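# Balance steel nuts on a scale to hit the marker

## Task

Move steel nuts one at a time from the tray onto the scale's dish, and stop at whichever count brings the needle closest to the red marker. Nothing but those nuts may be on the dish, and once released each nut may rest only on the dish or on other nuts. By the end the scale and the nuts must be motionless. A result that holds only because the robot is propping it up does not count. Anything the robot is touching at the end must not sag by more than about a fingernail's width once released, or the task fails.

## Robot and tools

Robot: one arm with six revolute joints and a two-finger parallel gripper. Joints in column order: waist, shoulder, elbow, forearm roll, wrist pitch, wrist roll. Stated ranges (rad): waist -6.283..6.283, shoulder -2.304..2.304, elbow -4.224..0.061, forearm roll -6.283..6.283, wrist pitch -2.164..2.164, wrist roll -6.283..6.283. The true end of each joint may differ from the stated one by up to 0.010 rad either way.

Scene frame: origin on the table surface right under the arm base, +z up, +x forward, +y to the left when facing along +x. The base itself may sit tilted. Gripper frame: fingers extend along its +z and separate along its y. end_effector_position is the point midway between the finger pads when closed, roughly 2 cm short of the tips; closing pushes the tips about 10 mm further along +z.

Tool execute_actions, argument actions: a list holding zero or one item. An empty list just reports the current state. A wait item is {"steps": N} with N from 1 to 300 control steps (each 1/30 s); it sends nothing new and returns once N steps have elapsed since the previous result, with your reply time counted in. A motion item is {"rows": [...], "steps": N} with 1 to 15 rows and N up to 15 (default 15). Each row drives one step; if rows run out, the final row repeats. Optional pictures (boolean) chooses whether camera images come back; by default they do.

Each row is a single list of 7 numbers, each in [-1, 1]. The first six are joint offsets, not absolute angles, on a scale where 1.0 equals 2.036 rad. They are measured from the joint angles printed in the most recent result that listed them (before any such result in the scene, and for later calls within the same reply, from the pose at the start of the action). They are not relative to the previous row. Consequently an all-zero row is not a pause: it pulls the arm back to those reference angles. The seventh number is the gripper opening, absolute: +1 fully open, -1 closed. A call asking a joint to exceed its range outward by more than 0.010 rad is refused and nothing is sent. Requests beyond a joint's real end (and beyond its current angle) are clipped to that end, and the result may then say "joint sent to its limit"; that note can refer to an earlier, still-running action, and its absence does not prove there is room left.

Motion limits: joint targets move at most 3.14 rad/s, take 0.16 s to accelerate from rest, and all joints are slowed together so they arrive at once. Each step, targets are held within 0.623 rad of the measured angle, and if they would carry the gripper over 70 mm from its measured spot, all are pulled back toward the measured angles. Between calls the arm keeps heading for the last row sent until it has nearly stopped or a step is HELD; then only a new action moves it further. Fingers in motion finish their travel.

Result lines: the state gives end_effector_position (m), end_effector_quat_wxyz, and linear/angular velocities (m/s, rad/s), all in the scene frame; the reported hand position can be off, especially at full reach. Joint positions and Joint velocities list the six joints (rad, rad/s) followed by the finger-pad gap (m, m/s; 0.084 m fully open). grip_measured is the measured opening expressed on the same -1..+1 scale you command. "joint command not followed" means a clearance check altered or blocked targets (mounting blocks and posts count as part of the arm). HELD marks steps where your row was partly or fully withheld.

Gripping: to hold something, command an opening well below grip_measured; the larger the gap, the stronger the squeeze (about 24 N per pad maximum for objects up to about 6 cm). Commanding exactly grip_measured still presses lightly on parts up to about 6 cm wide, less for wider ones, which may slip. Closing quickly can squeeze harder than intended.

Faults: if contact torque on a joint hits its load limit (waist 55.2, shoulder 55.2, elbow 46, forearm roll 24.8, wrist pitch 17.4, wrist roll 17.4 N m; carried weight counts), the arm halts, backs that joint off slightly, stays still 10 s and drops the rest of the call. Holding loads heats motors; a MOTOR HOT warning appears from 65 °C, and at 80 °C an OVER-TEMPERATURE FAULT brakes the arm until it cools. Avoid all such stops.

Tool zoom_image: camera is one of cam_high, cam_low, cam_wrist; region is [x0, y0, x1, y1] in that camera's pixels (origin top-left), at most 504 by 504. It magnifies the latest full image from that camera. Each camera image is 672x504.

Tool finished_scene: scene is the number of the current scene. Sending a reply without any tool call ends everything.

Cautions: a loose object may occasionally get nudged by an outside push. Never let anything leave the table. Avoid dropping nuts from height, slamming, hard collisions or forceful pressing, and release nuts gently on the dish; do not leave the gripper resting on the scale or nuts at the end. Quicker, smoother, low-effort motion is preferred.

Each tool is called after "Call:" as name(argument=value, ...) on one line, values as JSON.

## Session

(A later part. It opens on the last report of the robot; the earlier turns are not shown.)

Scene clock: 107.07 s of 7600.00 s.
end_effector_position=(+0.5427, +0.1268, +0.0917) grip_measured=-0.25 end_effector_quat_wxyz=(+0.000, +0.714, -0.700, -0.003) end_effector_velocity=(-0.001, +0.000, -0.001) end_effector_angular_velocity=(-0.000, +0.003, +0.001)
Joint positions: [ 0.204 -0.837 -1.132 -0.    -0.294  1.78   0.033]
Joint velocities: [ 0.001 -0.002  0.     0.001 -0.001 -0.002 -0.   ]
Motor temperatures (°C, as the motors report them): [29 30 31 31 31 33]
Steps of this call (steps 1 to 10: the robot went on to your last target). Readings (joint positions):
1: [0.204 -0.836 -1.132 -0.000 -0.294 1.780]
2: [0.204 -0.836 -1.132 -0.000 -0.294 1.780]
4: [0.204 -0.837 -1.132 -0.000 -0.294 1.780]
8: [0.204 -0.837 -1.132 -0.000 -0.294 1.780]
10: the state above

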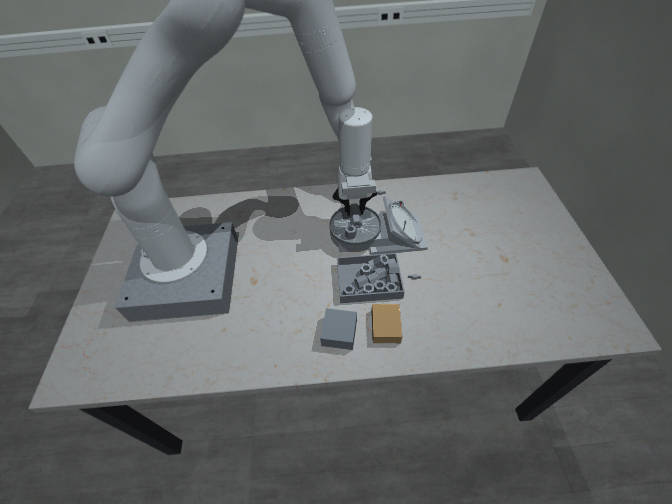

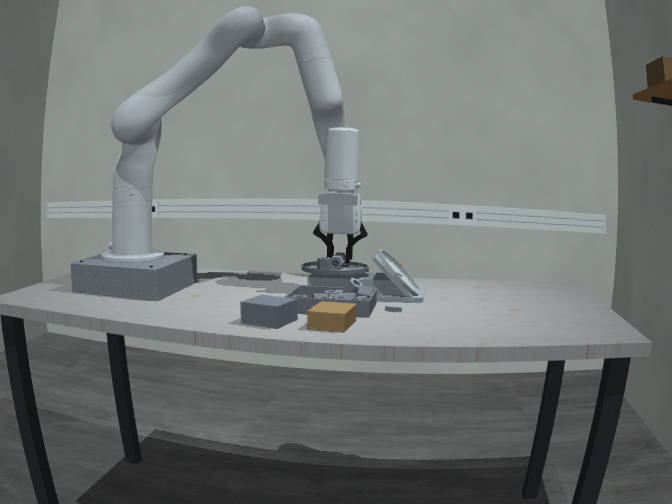

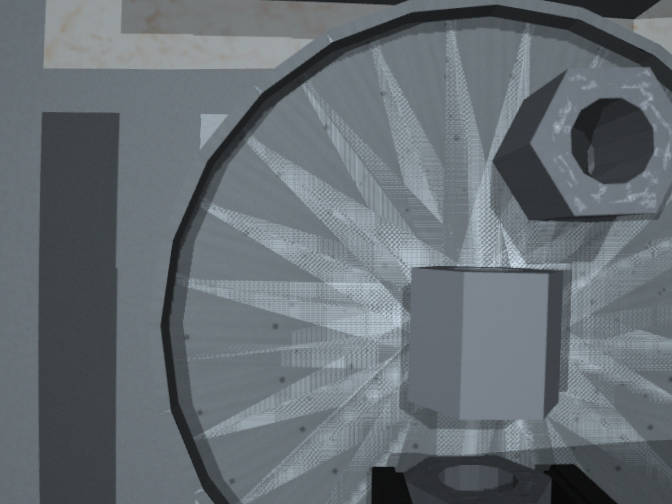

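Call:
execute_actions(actions=[{"rows":[[0,-0.0018,-0.0004,0,0.0013,0,-0.6],[0,-0.0018,-0.0004,0,0.0013,0,-0.6],[0,-0.0018,-0.0004,0,0.0013,0,-0.6],[0,-0.0018,-0.0004,0,0.0013,0,-0.6],[0,-0.0018,-0.0004,0,0.0013,0,-0.6],[0,-0.0018,-0.0004,0,0.0013,0,-0.6],[0,-0.0018,-0.0004,0,0.0013,0,-0.25],[0,-0.0018,-0.0004,0,0.0013,0,-0.18],[0,-0.0018,-0.0004,0,0.0013,0,-0.05]],"steps":13}], pictures=false)

Call:
execute_actions(actions=[{"rows":[[0,0.0495,0.0107,0,-0.039,0,-0.05]],"steps":12}], pictures=false)

Call:
execute_actions(actions=[{"rows":[[-0.0545,-0.031,-0.0595,0,-0.028,-0.816,0]]}], pictures=false)

Call:
execute_actions(actions=[{"steps":25}])

Scene clock: 119.90 s of 7600.00 s.
end_effector_position=(+0.5426, +0.1268, +0.0899) grip_measured=-0.06 end_effector_quat_wxyz=(+0.000, +0.714, -0.700, -0.003) end_effector_velocity=(-0.000, +0.000, -0.000) end_effector_angular_velocity=(+0.000, +0.000, -0.000)
Joint positions: [ 0.204 -0.841 -1.133 -0.    -0.291  1.78   0.041]
Joint velocities: [ 0.    -0.    -0.     0.001  0.    -0.     0.   ]
Motor temperatures (°C, as the motors report them): [29 30 31 31 31 33]
Steps of this call (steps 1 to 15: the robot went on to your last target; steps 16 to 372: nothing new was sent; steps 373 to 385: all 13 steps of this action). Readings (joint positions):
373: [0.204 -0.837 -1.132 -0.000 -0.294 1.780]
374: [0.204 -0.838 -1.132 -0.000 -0.293 1.780]
376: [0.204 -0.840 -1.133 -0.000 -0.292 1.780]
380: [0.204 -0.840 -1.133 -0.000 -0.291 1.780]
385: the state above

Scene clock: 120.30 s of 7600.00 s.
end_effector_position=(+0.5429, +0.1266, +0.1389) grip_measured=-0.06 end_effector_quat_wxyz=(+0.001, +0.714, -0.700, -0.003) end_effector_velocity=(-0.003, -0.001, +0.006) end_effector_angular_velocity=(-0.002, +0.008, -0.002)
Joint positions: [ 0.204 -0.742 -1.111 -0.    -0.369  1.78   0.041]
Joint velocities: [ 0.     0.014  0.006  0.    -0.016  0.002 -0.   ]
Motor temperatures (°C, as the motors report them): [29 30 31 31 31 33]
Steps of this call (steps 1 to 12: all 12 steps of this action). Readings (joint positions):
1: [0.204 -0.840 -1.133 -0.000 -0.292 1.780]
2: [0.204 -0.835 -1.130 -0.000 -0.297 1.780]
4: [0.204 -0.793 -1.120 -0.000 -0.331 1.780]
8: [0.204 -0.746 -1.114 -0.000 -0.363 1.780]
12: the state above

Scene clock: 120.80 s of 7600.00 s.
end_effector_position=(+0.5880, +0.0737, +0.1389) grip_measured=-0.01 end_effector_quat_wxyz=(-0.001, +0.957, -0.289, -0.003) end_effector_velocity=(+0.025, -0.033, -0.000) end_effector_angular_velocity=(+0.014, -0.008, +3.037)
Joint positions: [ 0.1   -0.801 -1.225 -0.    -0.423  0.711  0.044]
Joint velocities: [-0.061 -0.037 -0.07   0.001 -0.035 -3.098 -0.   ]
Motor temperatures (°C, as the motors report them): [29 30 31 31 31 33]
Steps of this call (steps 1 to 15: all 15 steps of this action). Readings (joint positions):
1: [0.204 -0.741 -1.111 -0.000 -0.370 1.779]
2: [0.203 -0.742 -1.112 -0.000 -0.371 1.772]
4: [0.194 -0.747 -1.122 -0.000 -0.376 1.717]
8: [0.146 -0.774 -1.175 -0.000 -0.399 1.419]
15: the state above

Scene clock: 121.63 s of 7600.00 s.
end_effector_position=(+0.5906, +0.0702, +0.1389) grip_measured=-0.01 end_effector_quat_wxyz=(-0.002, +1.000, +0.000, -0.002) end_effector_velocity=(-0.000, -0.000, +0.000) end_effector_angular_velocity=(-0.000, +0.000, +0.002)
Joint positions: [ 0.093 -0.805 -1.232 -0.    -0.426  0.119  0.044]
Joint velocities: [-0.     0.    -0.    -0.    -0.001 -0.002  0.   ]
Motor temperatures (°C, as the motors report them): [29 30 31 31 31 33]
Steps of this call (steps 1 to 25: the robot went on to your last target). Readings (joint positions):
1: [0.098 -0.802 -1.227 -0.000 -0.424 0.608]
2: [0.097 -0.803 -1.228 -0.000 -0.425 0.505]
4: [0.095 -0.804 -1.230 -0.000 -0.426 0.327]
8: [0.094 -0.805 -1.232 -0.000 -0.426 0.158]
25: the state above

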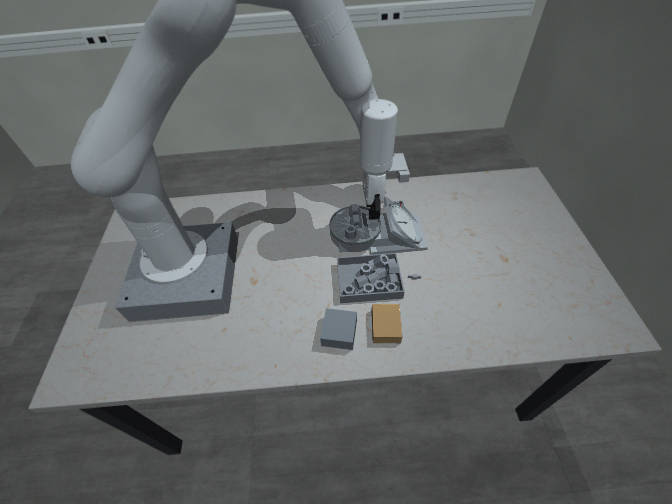

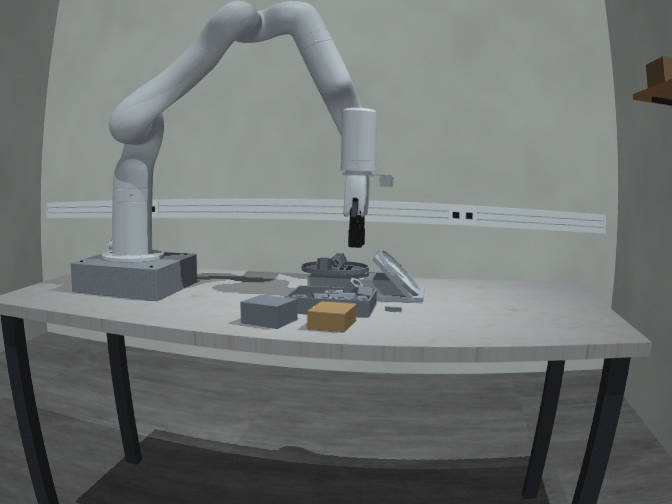

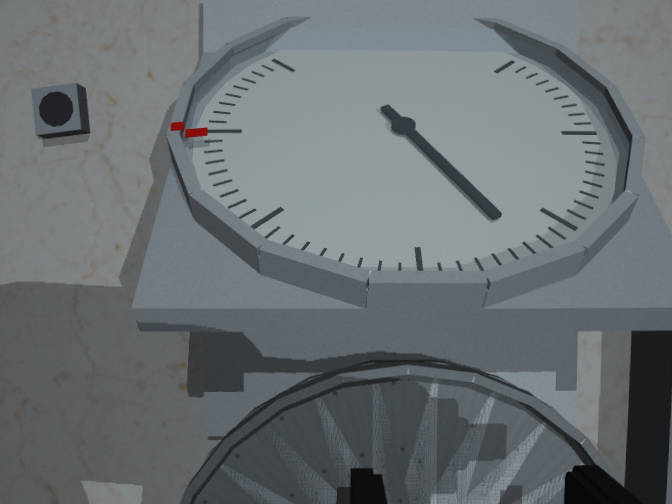

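Call:
execute_actions(actions=[{"rows":[[-0.1223,-0.037,-0.068,0,-0.031,-0.137,0]]}], pictures=false)

Call:
execute_actions(actions=[{"steps":12}])

Call:
zoom_image(camera="cam_low", region=[290, 230, 410, 320])

Call:
zoom_image(camera="cam_high", region=[320, 195, 430, 305])

Scene clock: 125.27 s of 7600.00 s.
end_effector_position=(+0.6284, -0.0791, +0.1367) grip_measured=-0.01 end_effector_quat_wxyz=(-0.002, +1.000, +0.015, -0.002) end_effector_velocity=(+0.005, -0.030, +0.000) end_effector_angular_velocity=(+0.001, +0.001, +0.030)
Joint positions: [-0.15  -0.879 -1.367 -0.    -0.488 -0.154  0.044]
Joint velocities: [-0.046 -0.018 -0.034  0.001 -0.018 -0.078 -0.   ]
Motor temperatures (°C, as the motors report them): [29 30 31 31 31 33]
Steps of this call (steps 1 to 15: the robot went on to your last target; steps 16 to 94: nothing new was sent; steps 95 to 109: all 15 steps of this action). Readings (joint positions):
95: [0.093 -0.805 -1.233 -0.000 -0.426 0.118]
96: [0.088 -0.807 -1.236 -0.000 -0.428 0.111]
98: [0.048 -0.819 -1.259 -0.000 -0.439 0.063]
102: [-0.059 -0.851 -1.317 -0.000 -0.465 -0.052]
109: the state above

Scene clock: 125.67 s of 7600.00 s.
end_effector_position=(+0.6288, -0.0824, +0.1366) grip_measured=-0.01 end_effector_quat_wxyz=(-0.002, +1.000, +0.015, -0.002) end_effector_velocity=(+0.000, -0.002, +0.000) end_effector_angular_velocity=(-0.000, -0.001, -0.000)
Joint positions: [-0.155 -0.88  -1.371 -0.    -0.489 -0.16   0.044]
Joint velocities: [-0.002  0.    -0.001 -0.001 -0.001 -0.002  0.   ]
Motor temperatures (°C, as the motors report them): [29 30 31 31 31 33]
Steps of this call (steps 1 to 12: the robot went on to your last target). Readings (joint positions):
1: [-0.152 -0.879 -1.368 -0.000 -0.489 -0.156]
2: [-0.152 -0.879 -1.369 -0.000 -0.489 -0.157]
4: [-0.154 -0.880 -1.370 -0.000 -0.489 -0.159]
8: [-0.155 -0.880 -1.370 -0.000 -0.489 -0.160]
12: the state above

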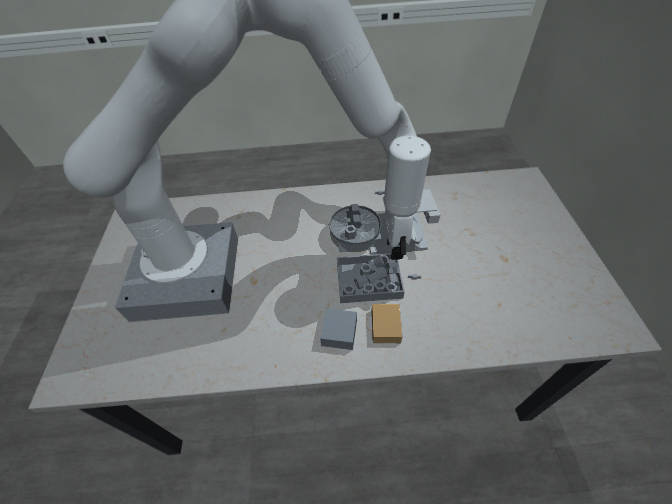

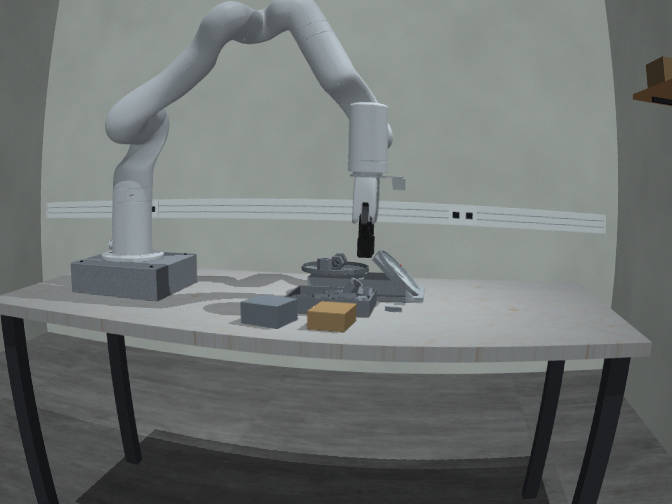

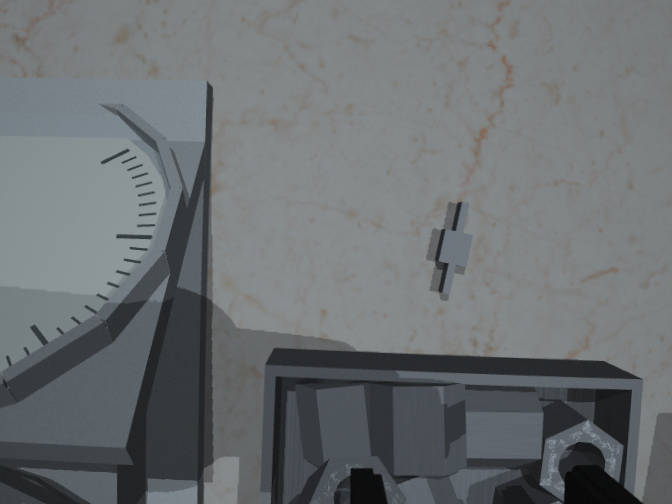

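Region (290, 230, 410, 320) of cam_low's 672x504 image, scaled by 4.200, with more detail than that image has; it fills the top 378 rows of this view, and the rest is white.

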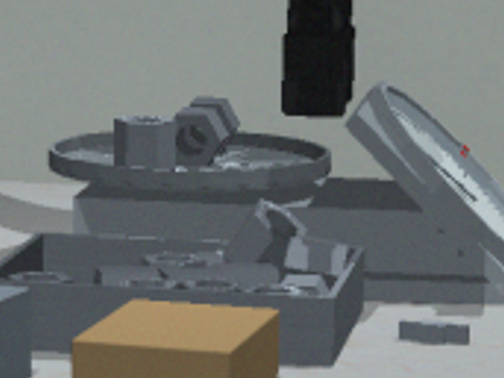

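Region (320, 195, 430, 305) of cam_high's 672x504 image, scaled by 4.582, with more detail than that image has.

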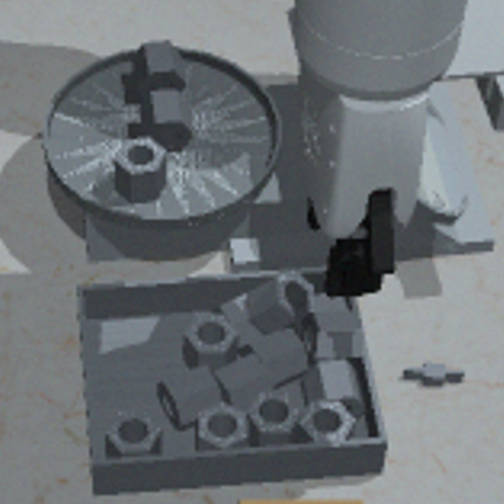

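Call:
execute_actions(actions=[{"rows":[[0.0196,-0.012,0.0445,0,0.0555,0.1326,0]]}], pictures=false)

Call:
execute_actions(actions=[{"steps":6}])

Call:
zoom_image(camera="cam_low", region=[290, 230, 410, 320])

Scene clock: 133.33 s of 7600.00 s.
end_effector_position=(+0.6004, -0.0546, +0.0940) grip_measured=-0.01 end_effector_quat_wxyz=(-0.001, +0.995, -0.099, -0.003) end_effector_velocity=(-0.003, +0.003, -0.004) end_effector_angular_velocity=(-0.000, -0.001, -0.026)
Joint positions: [-0.116 -0.904 -1.281 -0.    -0.377  0.107  0.044]
Joint velocities: [ 0.004 -0.003  0.009  0.     0.013  0.029  0.   ]
Motor temperatures (°C, as the motors report them): [29 30 31 31 31 33]
Steps of this call (steps 1 to 15: the robot went on to your last target; steps 16 to 215: nothing new was sent; steps 216 to 230: all 15 steps of this action). Readings (joint positions):
216: [-0.156 -0.880 -1.370 -0.000 -0.489 -0.159]
217: [-0.155 -0.880 -1.369 -0.000 -0.486 -0.152]
219: [-0.147 -0.884 -1.352 -0.000 -0.463 -0.098]
223: [-0.121 -0.902 -1.293 -0.000 -0.397 0.062]
230: the state above

Scene clock: 133.53 s of 7600.00 s.
end_effector_position=(+0.6000, -0.0543, +0.0935) grip_measured=-0.01 end_effector_quat_wxyz=(-0.001, +0.995, -0.100, -0.003) end_effector_velocity=(-0.001, +0.000, -0.002) end_effector_angular_velocity=(-0.000, +0.002, -0.003)
Joint positions: [-0.116 -0.904 -1.28  -0.    -0.377  0.11   0.044]
Joint velocities: [ 0.    -0.001  0.002 -0.001  0.002  0.004 -0.   ]
Motor temperatures (°C, as the motors report them): [29 30 31 31 31 33]
Steps of this call (steps 1 to 6: the robot went on to your last target). Readings (joint positions):
1: [-0.116 -0.904 -1.281 -0.000 -0.377 0.108]
2: [-0.116 -0.904 -1.281 -0.000 -0.377 0.109]
4: [-0.116 -0.904 -1.280 -0.000 -0.377 0.109]
6: the state above

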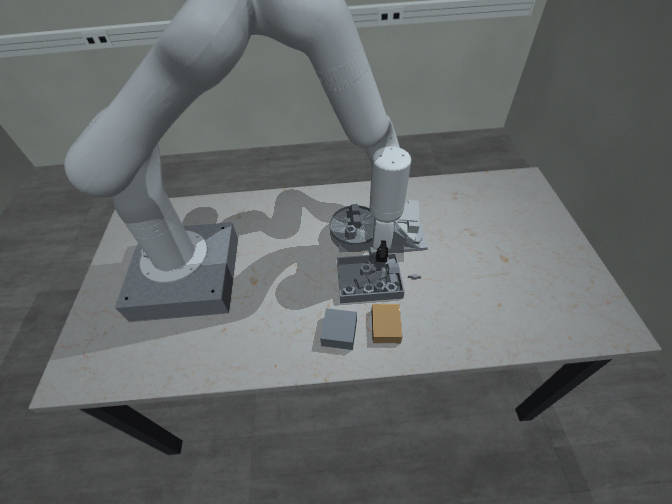

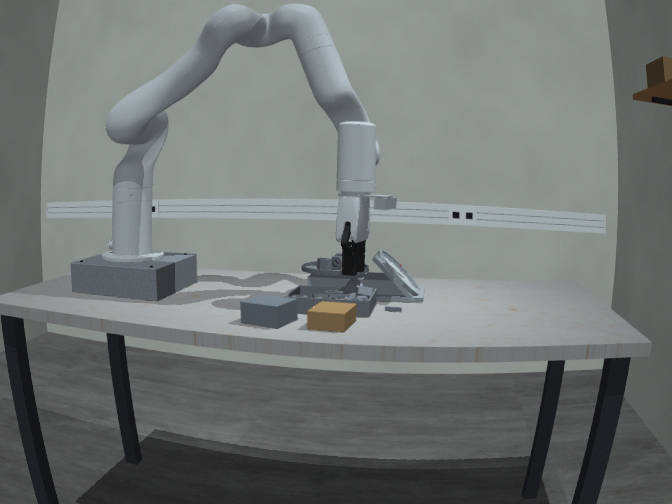

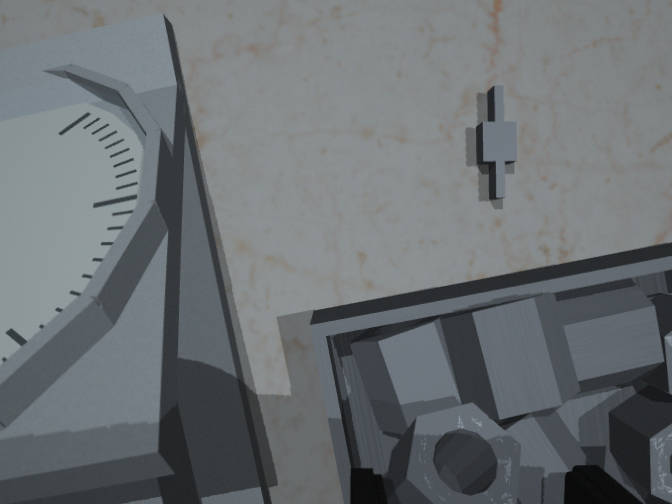

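Region (290, 230, 410, 320) of cam_low's 672x504 image, scaled by 4.200, with more detail than that image has; it fills the top 378 rows of this view, and the rest is white.

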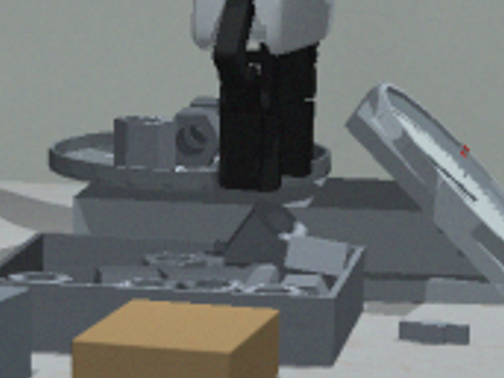

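Call:
execute_actions(actions=[{"rows":[[0,-0.008,-0.003,0,0.005,0,-0.05],[0,-0.014,-0.005,0,0.009,0,-0.05],[0,-0.02,-0.007,0,0.013,0,-0.05],[0,-0.025,-0.0085,0,0.017,0,-0.05],[0,-0.029,-0.01,0,0.02,0,-0.05],[0,-0.033,-0.0112,0,0.022,0,-0.05],[0,-0.036,-0.0124,0,0.024,0,-0.05]]}], pictures=false)

Call:
execute_actions(actions=[{"rows":[[0,0,0,0,0,0,-0.12],[0,0,0,0,0,0,-0.18],[0,0,0,0,0,0,-0.22],[0,0,0,0,0,0,-0.26],[0,0,0,0,0,0,-0.3],[0,0,0,0,0,0,-0.35],[0,0,0,0,0,0,-0.45],[0,0,0,0,0,0,-0.65]],"steps":13}], pictures=false)

Call:
execute_actions(actions=[{"rows":[[0,0.01,0.0035,0,-0.0065,0,-0.65],[0,0.02,0.007,0,-0.013,0,-0.65],[0,0.035,0.011,0,-0.024,0,-0.65],[0,0.055,0.016,0,-0.039,0,-0.65],[0,0.087,0.024,0,-0.063,0,-0.65]]}], pictures=false)

Call:
execute_actions(actions=[{"steps":6}])

Call:
zoom_image(camera="cam_low", region=[290, 210, 410, 300])

Scene clock: 141.40 s of 7600.00 s.
end_effector_position=(+0.6002, -0.0542, +0.0571) grip_measured=-0.06 end_effector_quat_wxyz=(-0.001, +0.995, -0.100, -0.003) end_effector_velocity=(+0.001, -0.000, -0.003) end_effector_angular_velocity=(-0.000, -0.002, -0.000)
Joint positions: [-0.116 -0.977 -1.305 -0.    -0.328  0.11   0.041]
Joint velocities: [-0.    -0.008 -0.004 -0.001  0.006  0.001  0.   ]
Motor temperatures (°C, as the motors report them): [29 30 31 31 31 33]
Steps of this call (steps 1 to 15: the robot went on to your last target; steps 16 to 221: nothing new was sent; steps 222 to 236: all 15 steps of this action). Readings (joint positions):
222: [-0.115 -0.905 -1.280 -0.000 -0.376 0.110]
223: [-0.115 -0.908 -1.282 -0.000 -0.373 0.110]
225: [-0.116 -0.926 -1.289 -0.000 -0.362 0.110]
229: [-0.116 -0.964 -1.300 -0.000 -0.337 0.110]
236: the state above

Scene clock: 141.83 s of 7600.00 s.
end_effector_position=(+0.6004, -0.0543, +0.0573) grip_measured=-0.27 end_effector_quat_wxyz=(-0.001, +0.995, -0.100, -0.002) end_effector_velocity=(-0.001, -0.000, -0.000) end_effector_angular_velocity=(-0.000, +0.003, +0.003)
Joint positions: [-0.116 -0.977 -1.306 -0.    -0.328  0.11   0.032]
Joint velocities: [ 0.    -0.     0.    -0.002 -0.002 -0.001  0.   ]
Motor temperatures (°C, as the motors report them): [29 30 31 31 31 33]
Steps of this call (steps 1 to 13: all 13 steps of this action). Readings (joint positions):
1: [-0.116 -0.977 -1.305 -0.000 -0.328 0.110]
2: [-0.116 -0.977 -1.305 -0.000 -0.328 0.110]
4: [-0.116 -0.976 -1.305 -0.000 -0.328 0.110]
8: [-0.116 -0.976 -1.306 -0.000 -0.328 0.110]
13: the state above

Scene clock: 142.33 s of 7600.00 s.
end_effector_position=(+0.6000, -0.0545, +0.1477) grip_measured=-0.27 end_effector_quat_wxyz=(-0.001, +0.995, -0.100, -0.003) end_effector_velocity=(-0.003, -0.000, +0.010) end_effector_angular_velocity=(+0.000, +0.006, +0.000)
Joint positions: [-0.116 -0.802 -1.257 -0.    -0.455  0.11   0.032]
Joint velocities: [-0.     0.02   0.008 -0.    -0.019 -0.    -0.   ]
Motor temperatures (°C, as the motors report them): [29 30 31 31 31 33]
Steps of this call (steps 1 to 15: all 15 steps of this action). Readings (joint positions):
1: [-0.116 -0.976 -1.305 -0.000 -0.328 0.110]
2: [-0.116 -0.972 -1.303 -0.000 -0.332 0.110]
4: [-0.116 -0.947 -1.293 -0.000 -0.350 0.110]
8: [-0.116 -0.840 -1.269 -0.000 -0.424 0.110]
15: the state above

Scene clock: 142.53 s of 7600.00 s.
end_effector_position=(+0.6003, -0.0545, +0.1490) grip_measured=-0.27 end_effector_quat_wxyz=(-0.001, +0.995, -0.100, -0.003) end_effector_velocity=(+0.002, -0.000, +0.003) end_effector_angular_velocity=(-0.001, -0.004, +0.001)
Joint positions: [-0.116 -0.8   -1.257 -0.    -0.456  0.11   0.032]
Joint velocities: [-0.     0.005 -0.001 -0.    -0.002 -0.001 -0.   ]
Motor temperatures (°C, as the motors report them): [29 30 31 31 31 33]
Steps of this call (steps 1 to 6: the robot went on to your last target). Readings (joint positions):
1: [-0.116 -0.802 -1.257 -0.000 -0.455 0.110]
2: [-0.116 -0.801 -1.256 -0.000 -0.456 0.110]
4: [-0.116 -0.801 -1.256 -0.000 -0.456 0.110]
6: the state above

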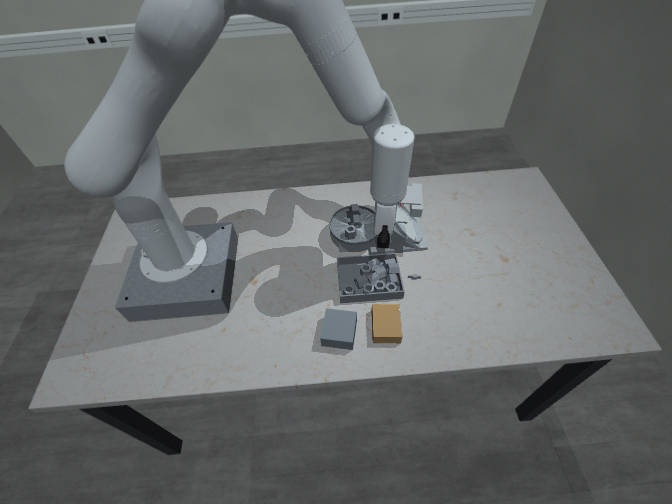

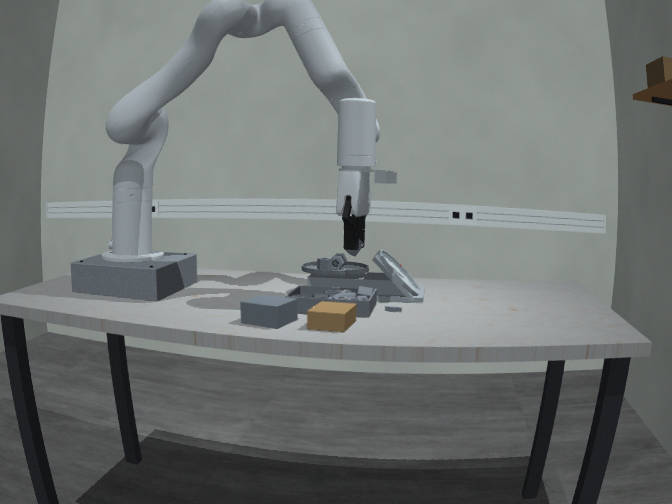

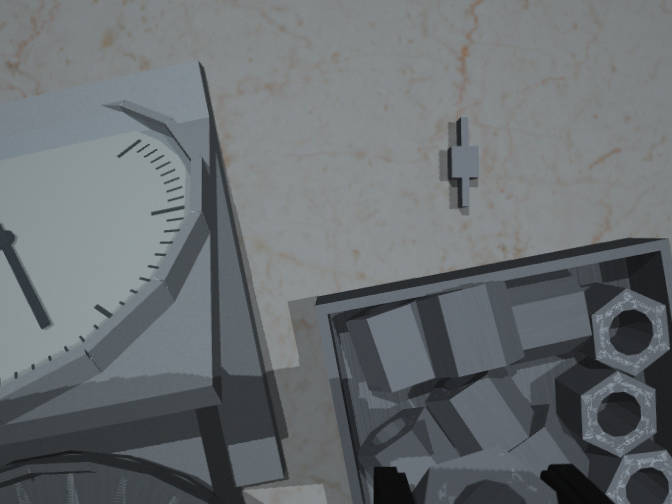

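Region (290, 210, 410, 300) of cam_low's 672x504 image, scaled by 4.200, with more detail than that image has; it fills the top 378 rows of this view, and the rest is white.

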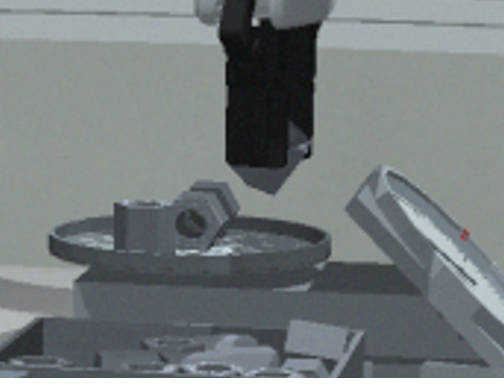

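Call:
execute_actions(actions=[])

Scene clock: 157.20 s of 7600.00 s.
end_effector_position=(+0.6005, -0.0545, +0.1495) grip_measured=-0.27 end_effector_quat_wxyz=(-0.001, +0.995, -0.100, -0.002) end_effector_velocity=(+0.000, +0.001, -0.000) end_effector_angular_velocity=(+0.001, -0.000, -0.003)
Joint positions: [-0.116 -0.799 -1.257 -0.    -0.456  0.11   0.032]
Joint velocities: [ 0.001 -0.    -0.     0.002  0.     0.001  0.   ]
Motor temperatures (°C, as the motors report them): [29 30 31 31 31 33]
Steps of this call (steps 1 to 15: the robot went on to your last target; steps 16 to 440: nothing new was sent). Readings (joint positions):
1: [-0.116 -0.800 -1.257 -0.000 -0.456 0.110]
2: [-0.116 -0.800 -1.257 -0.000 -0.456 0.110]
4: [-0.116 -0.800 -1.257 -0.000 -0.456 0.110]
8: [-0.116 -0.799 -1.257 -0.000 -0.456 0.110]
440: the state above
The arm was judged still, so your last target was given up. Only a new action makes it travel on or press farther. Fingers that are still opening or closing keep moving.

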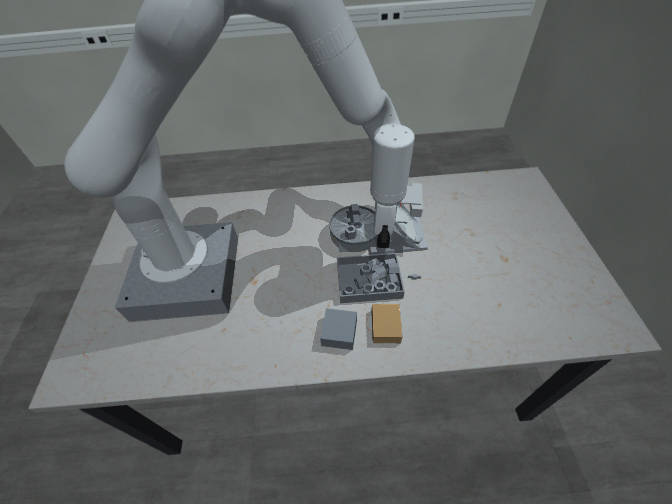

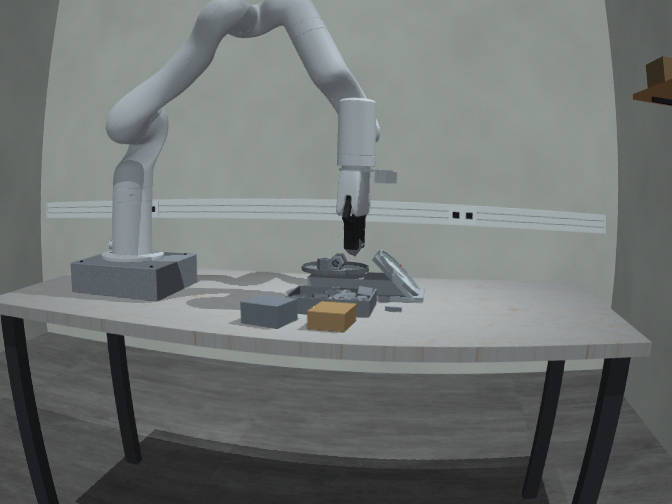

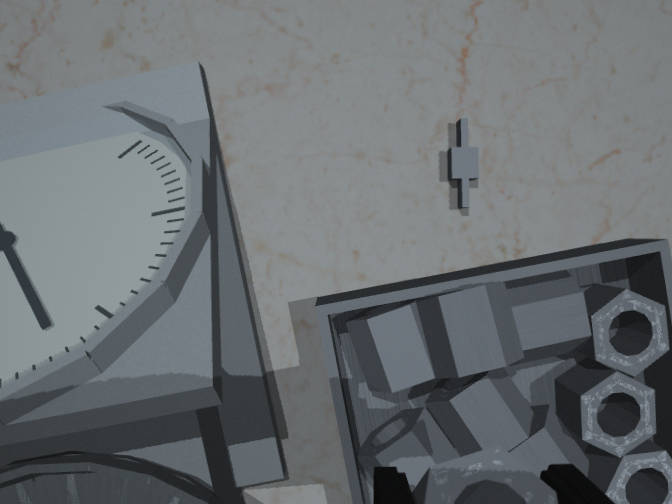

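Call:
execute_actions(actions=[{"rows":[[0,0.012,0.01,0,0.002,0,-0.65],[0.01,0.016,0.02,0,0.005,0,-0.65],[0.03,0.016,0.023,0,0.006,0,-0.65],[0.05,0.016,0.023,0,0.006,0,-0.65],[0.07,0.016,0.023,0,0.006,0,-0.65],[0.09,0.016,0.023,0,0.006,0,-0.65],[0.0997,0.016,0.023,0,0.006,0.001,-0.65]],"steps":15}], pictures=false)

Call:
execute_actions(actions=[{"rows":[[0,-0.01,-0.001,0,0.009,0,-0.65],[0,-0.02,-0.003,0,0.017,0,-0.65],[0,-0.03,-0.005,0,0.025,0,-0.65],[0,-0.037,-0.0065,0,0.03,0,-0.65],[0,-0.042,-0.0075,0,0.034,0,-0.65]],"steps":15}])

Call:
zoom_image(camera="cam_low", region=[290,200,430,305])

Scene clock: 163.13 s of 7600.00 s.
end_effector_position=(+0.5855, +0.0634, +0.1543) grip_measured=-0.27 end_effector_quat_wxyz=(-0.002, +1.000, -0.001, -0.003) end_effector_velocity=(-0.003, +0.021, +0.001) end_effector_angular_velocity=(+0.000, -0.001, +0.035)
Joint positions: [ 0.083 -0.767 -1.21  -0.    -0.444  0.112  0.032]
Joint velocities: [ 0.036  0.002  0.002 -0.     0.001  0.002  0.   ]
Motor temperatures (°C, as the motors report them): [29 30 31 31 31 33]
Steps of this call (steps 1 to 163: nothing new was sent; steps 164 to 178: all 15 steps of this action). Readings (joint positions):
164: [-0.116 -0.799 -1.256 -0.000 -0.456 0.110]
165: [-0.115 -0.795 -1.251 -0.000 -0.455 0.110]
167: [-0.102 -0.778 -1.232 -0.000 -0.450 0.110]
171: [0.005 -0.769 -1.215 -0.000 -0.445 0.110]
178: the state above

Scene clock: 163.63 s of 7600.00 s.
end_effector_position=(+0.5850, +0.0635, +0.1092) grip_measured=-0.27 end_effector_quat_wxyz=(-0.001, +1.000, -0.001, -0.004) end_effector_velocity=(-0.001, +0.001, -0.004) end_effector_angular_velocity=(+0.000, +0.001, -0.000)
Joint positions: [ 0.083 -0.852 -1.225 -0.    -0.375  0.112  0.032]
Joint velocities: [ 0.001 -0.007 -0.001  0.001  0.005  0.     0.   ]
Motor temperatures (°C, as the motors report them): [29 30 31 31 31 33]
Steps of this call (steps 1 to 15: all 15 steps of this action). Readings (joint positions):
1: [0.084 -0.767 -1.210 -0.000 -0.444 0.112]
2: [0.084 -0.771 -1.211 -0.000 -0.439 0.112]
4: [0.083 -0.796 -1.216 -0.000 -0.418 0.112]
8: [0.083 -0.844 -1.222 -0.000 -0.384 0.112]
15: the state above

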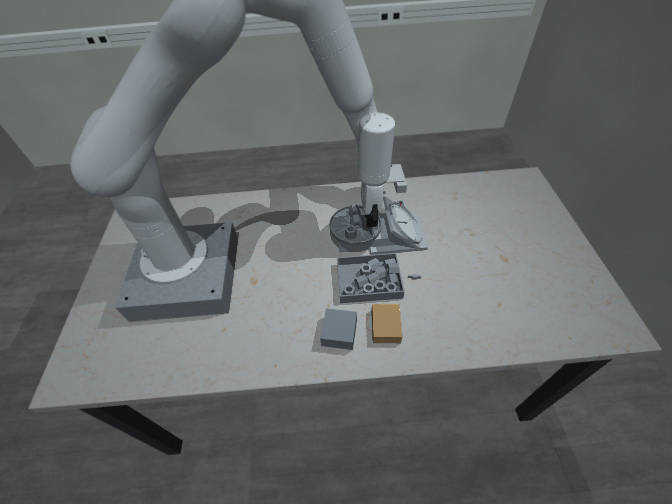

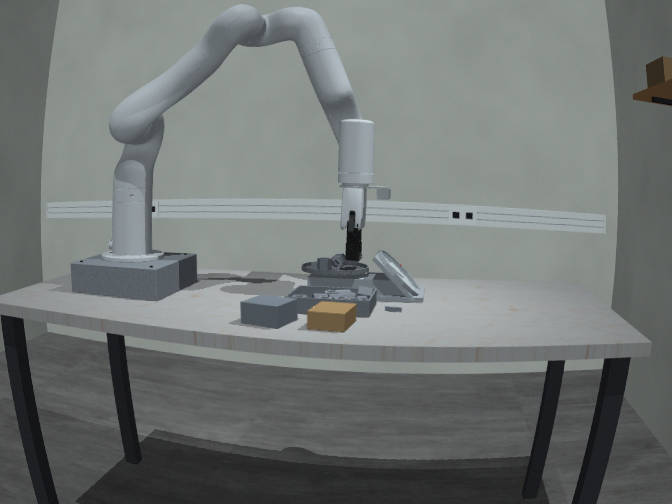

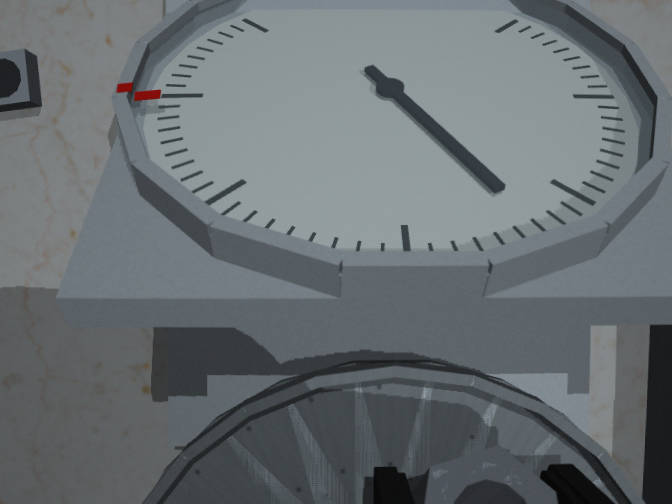

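Region (290, 200, 430, 305) of cam_low's 672x504 image, scaled by 3.600, with more detail than that image has; it fills the top 378 rows of this view, and the rest is white.

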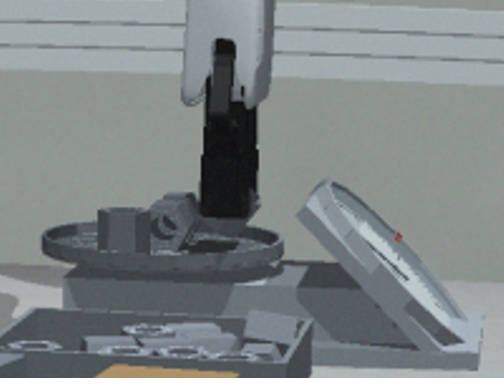

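Marker looks at ~225. Not touching yet; lower 5 mm.

Call:
execute_actions(actions=[{"rows":[[0,-0.003,-0.0006,0,0.0025,0,-0.65],[0,-0.006,-0.0012,0,0.005,0,-0.65]],"steps":15}])

Scene clock: 165.43 s of 7600.00 s.
end_effector_position=(+0.5849, +0.0635, +0.1028) grip_measured=-0.27 end_effector_quat_wxyz=(-0.002, +1.000, -0.001, -0.003) end_effector_velocity=(-0.000, +0.000, -0.001) end_effector_angular_velocity=(+0.000, -0.000, -0.001)
Joint positions: [ 0.083 -0.864 -1.228 -0.    -0.365  0.112  0.032]
Joint velocities: [ 0.    -0.001  0.     0.001  0.001  0.    -0.   ]
Motor temperatures (°C, as the motors report them): [29 30 31 31 31 33]
Steps of this call (steps 1 to 15: the robot went on to your last target; steps 16 to 39: nothing new was sent; steps 40 to 54: all 15 steps of this action). Readings (joint positions):
40: [0.083 -0.853 -1.225 -0.000 -0.375 0.112]
41: [0.083 -0.854 -1.226 -0.000 -0.373 0.112]
43: [0.083 -0.860 -1.227 -0.000 -0.369 0.112]
47: [0.083 -0.863 -1.228 -0.000 -0.366 0.112]
54: the state above

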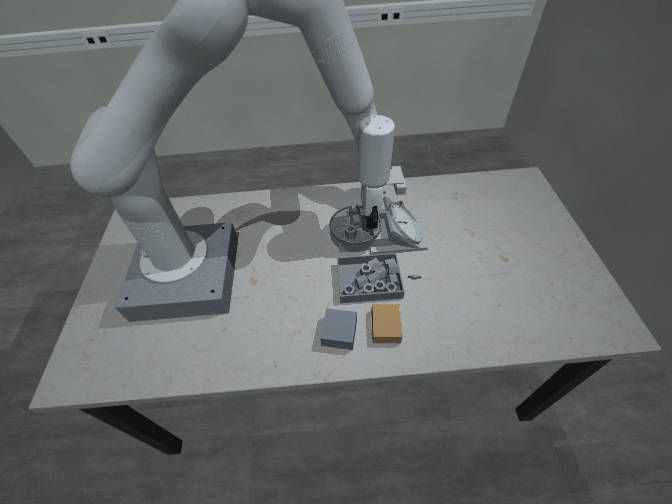

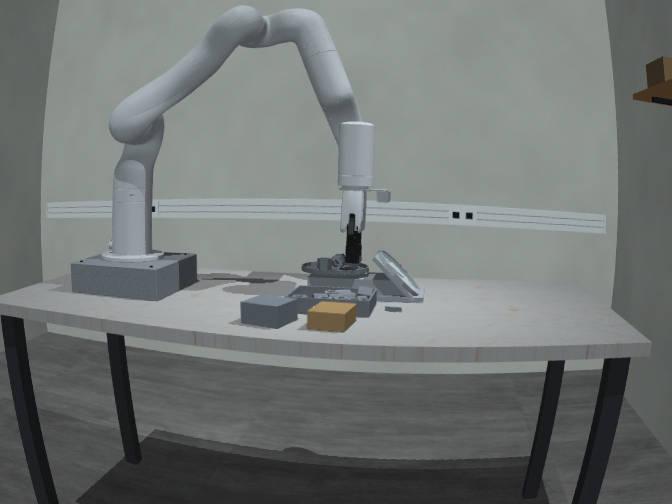

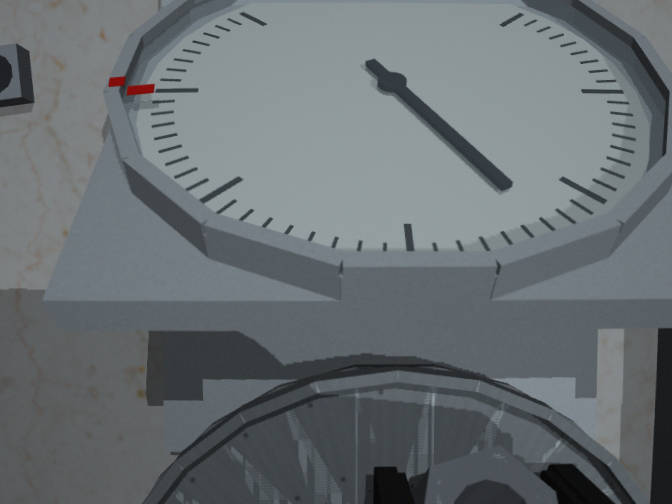

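Call:
execute_actions(actions=[{"rows":[[0,-0.003,-0.0006,0,0.0025,0,-0.65],[0,-0.005,-0.001,0,0.004,0,-0.65]],"steps":15}])

Scene clock: 167.20 s of 7600.00 s.
end_effector_position=(+0.5847, +0.0635, +0.0975) grip_measured=-0.27 end_effector_quat_wxyz=(-0.002, +1.000, -0.001, -0.003) end_effector_velocity=(-0.000, -0.000, -0.000) end_effector_angular_velocity=(-0.000, +0.001, -0.001)
Joint positions: [ 0.083 -0.874 -1.23  -0.    -0.357  0.112  0.032]
Joint velocities: [-0.    -0.001  0.     0.     0.     0.    -0.   ]
Motor temperatures (°C, as the motors report them): [29 30 31 31 31 33]
Steps of this call (steps 1 to 15: the robot went on to your last target; steps 16 to 38: nothing new was sent; steps 39 to 53: all 15 steps of this action). Readings (joint positions):
39: [0.083 -0.864 -1.228 -0.000 -0.365 0.112]
40: [0.083 -0.866 -1.229 -0.000 -0.363 0.112]
42: [0.083 -0.871 -1.229 -0.000 -0.360 0.112]
46: [0.083 -0.873 -1.230 -0.000 -0.358 0.112]
53: the state above

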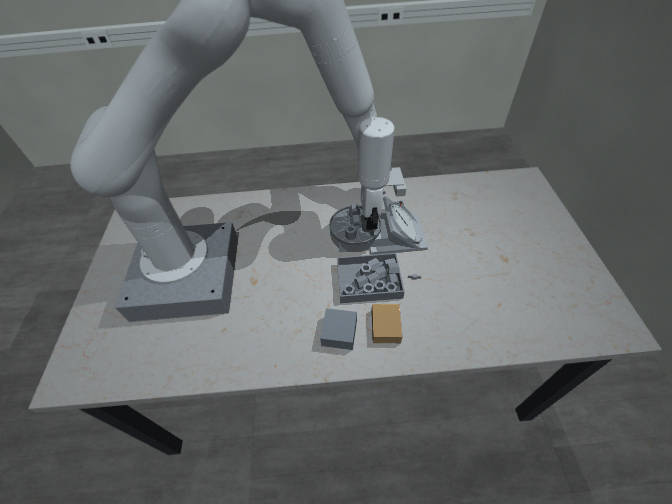

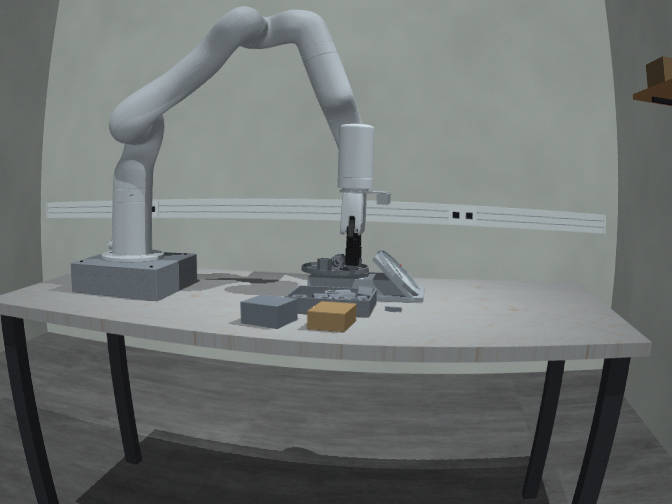

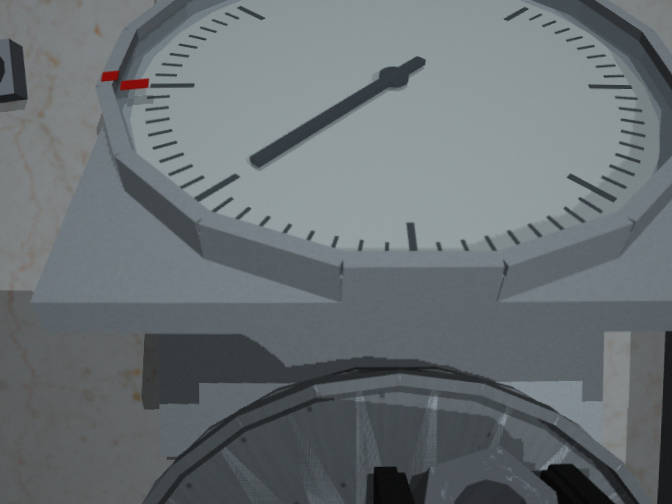

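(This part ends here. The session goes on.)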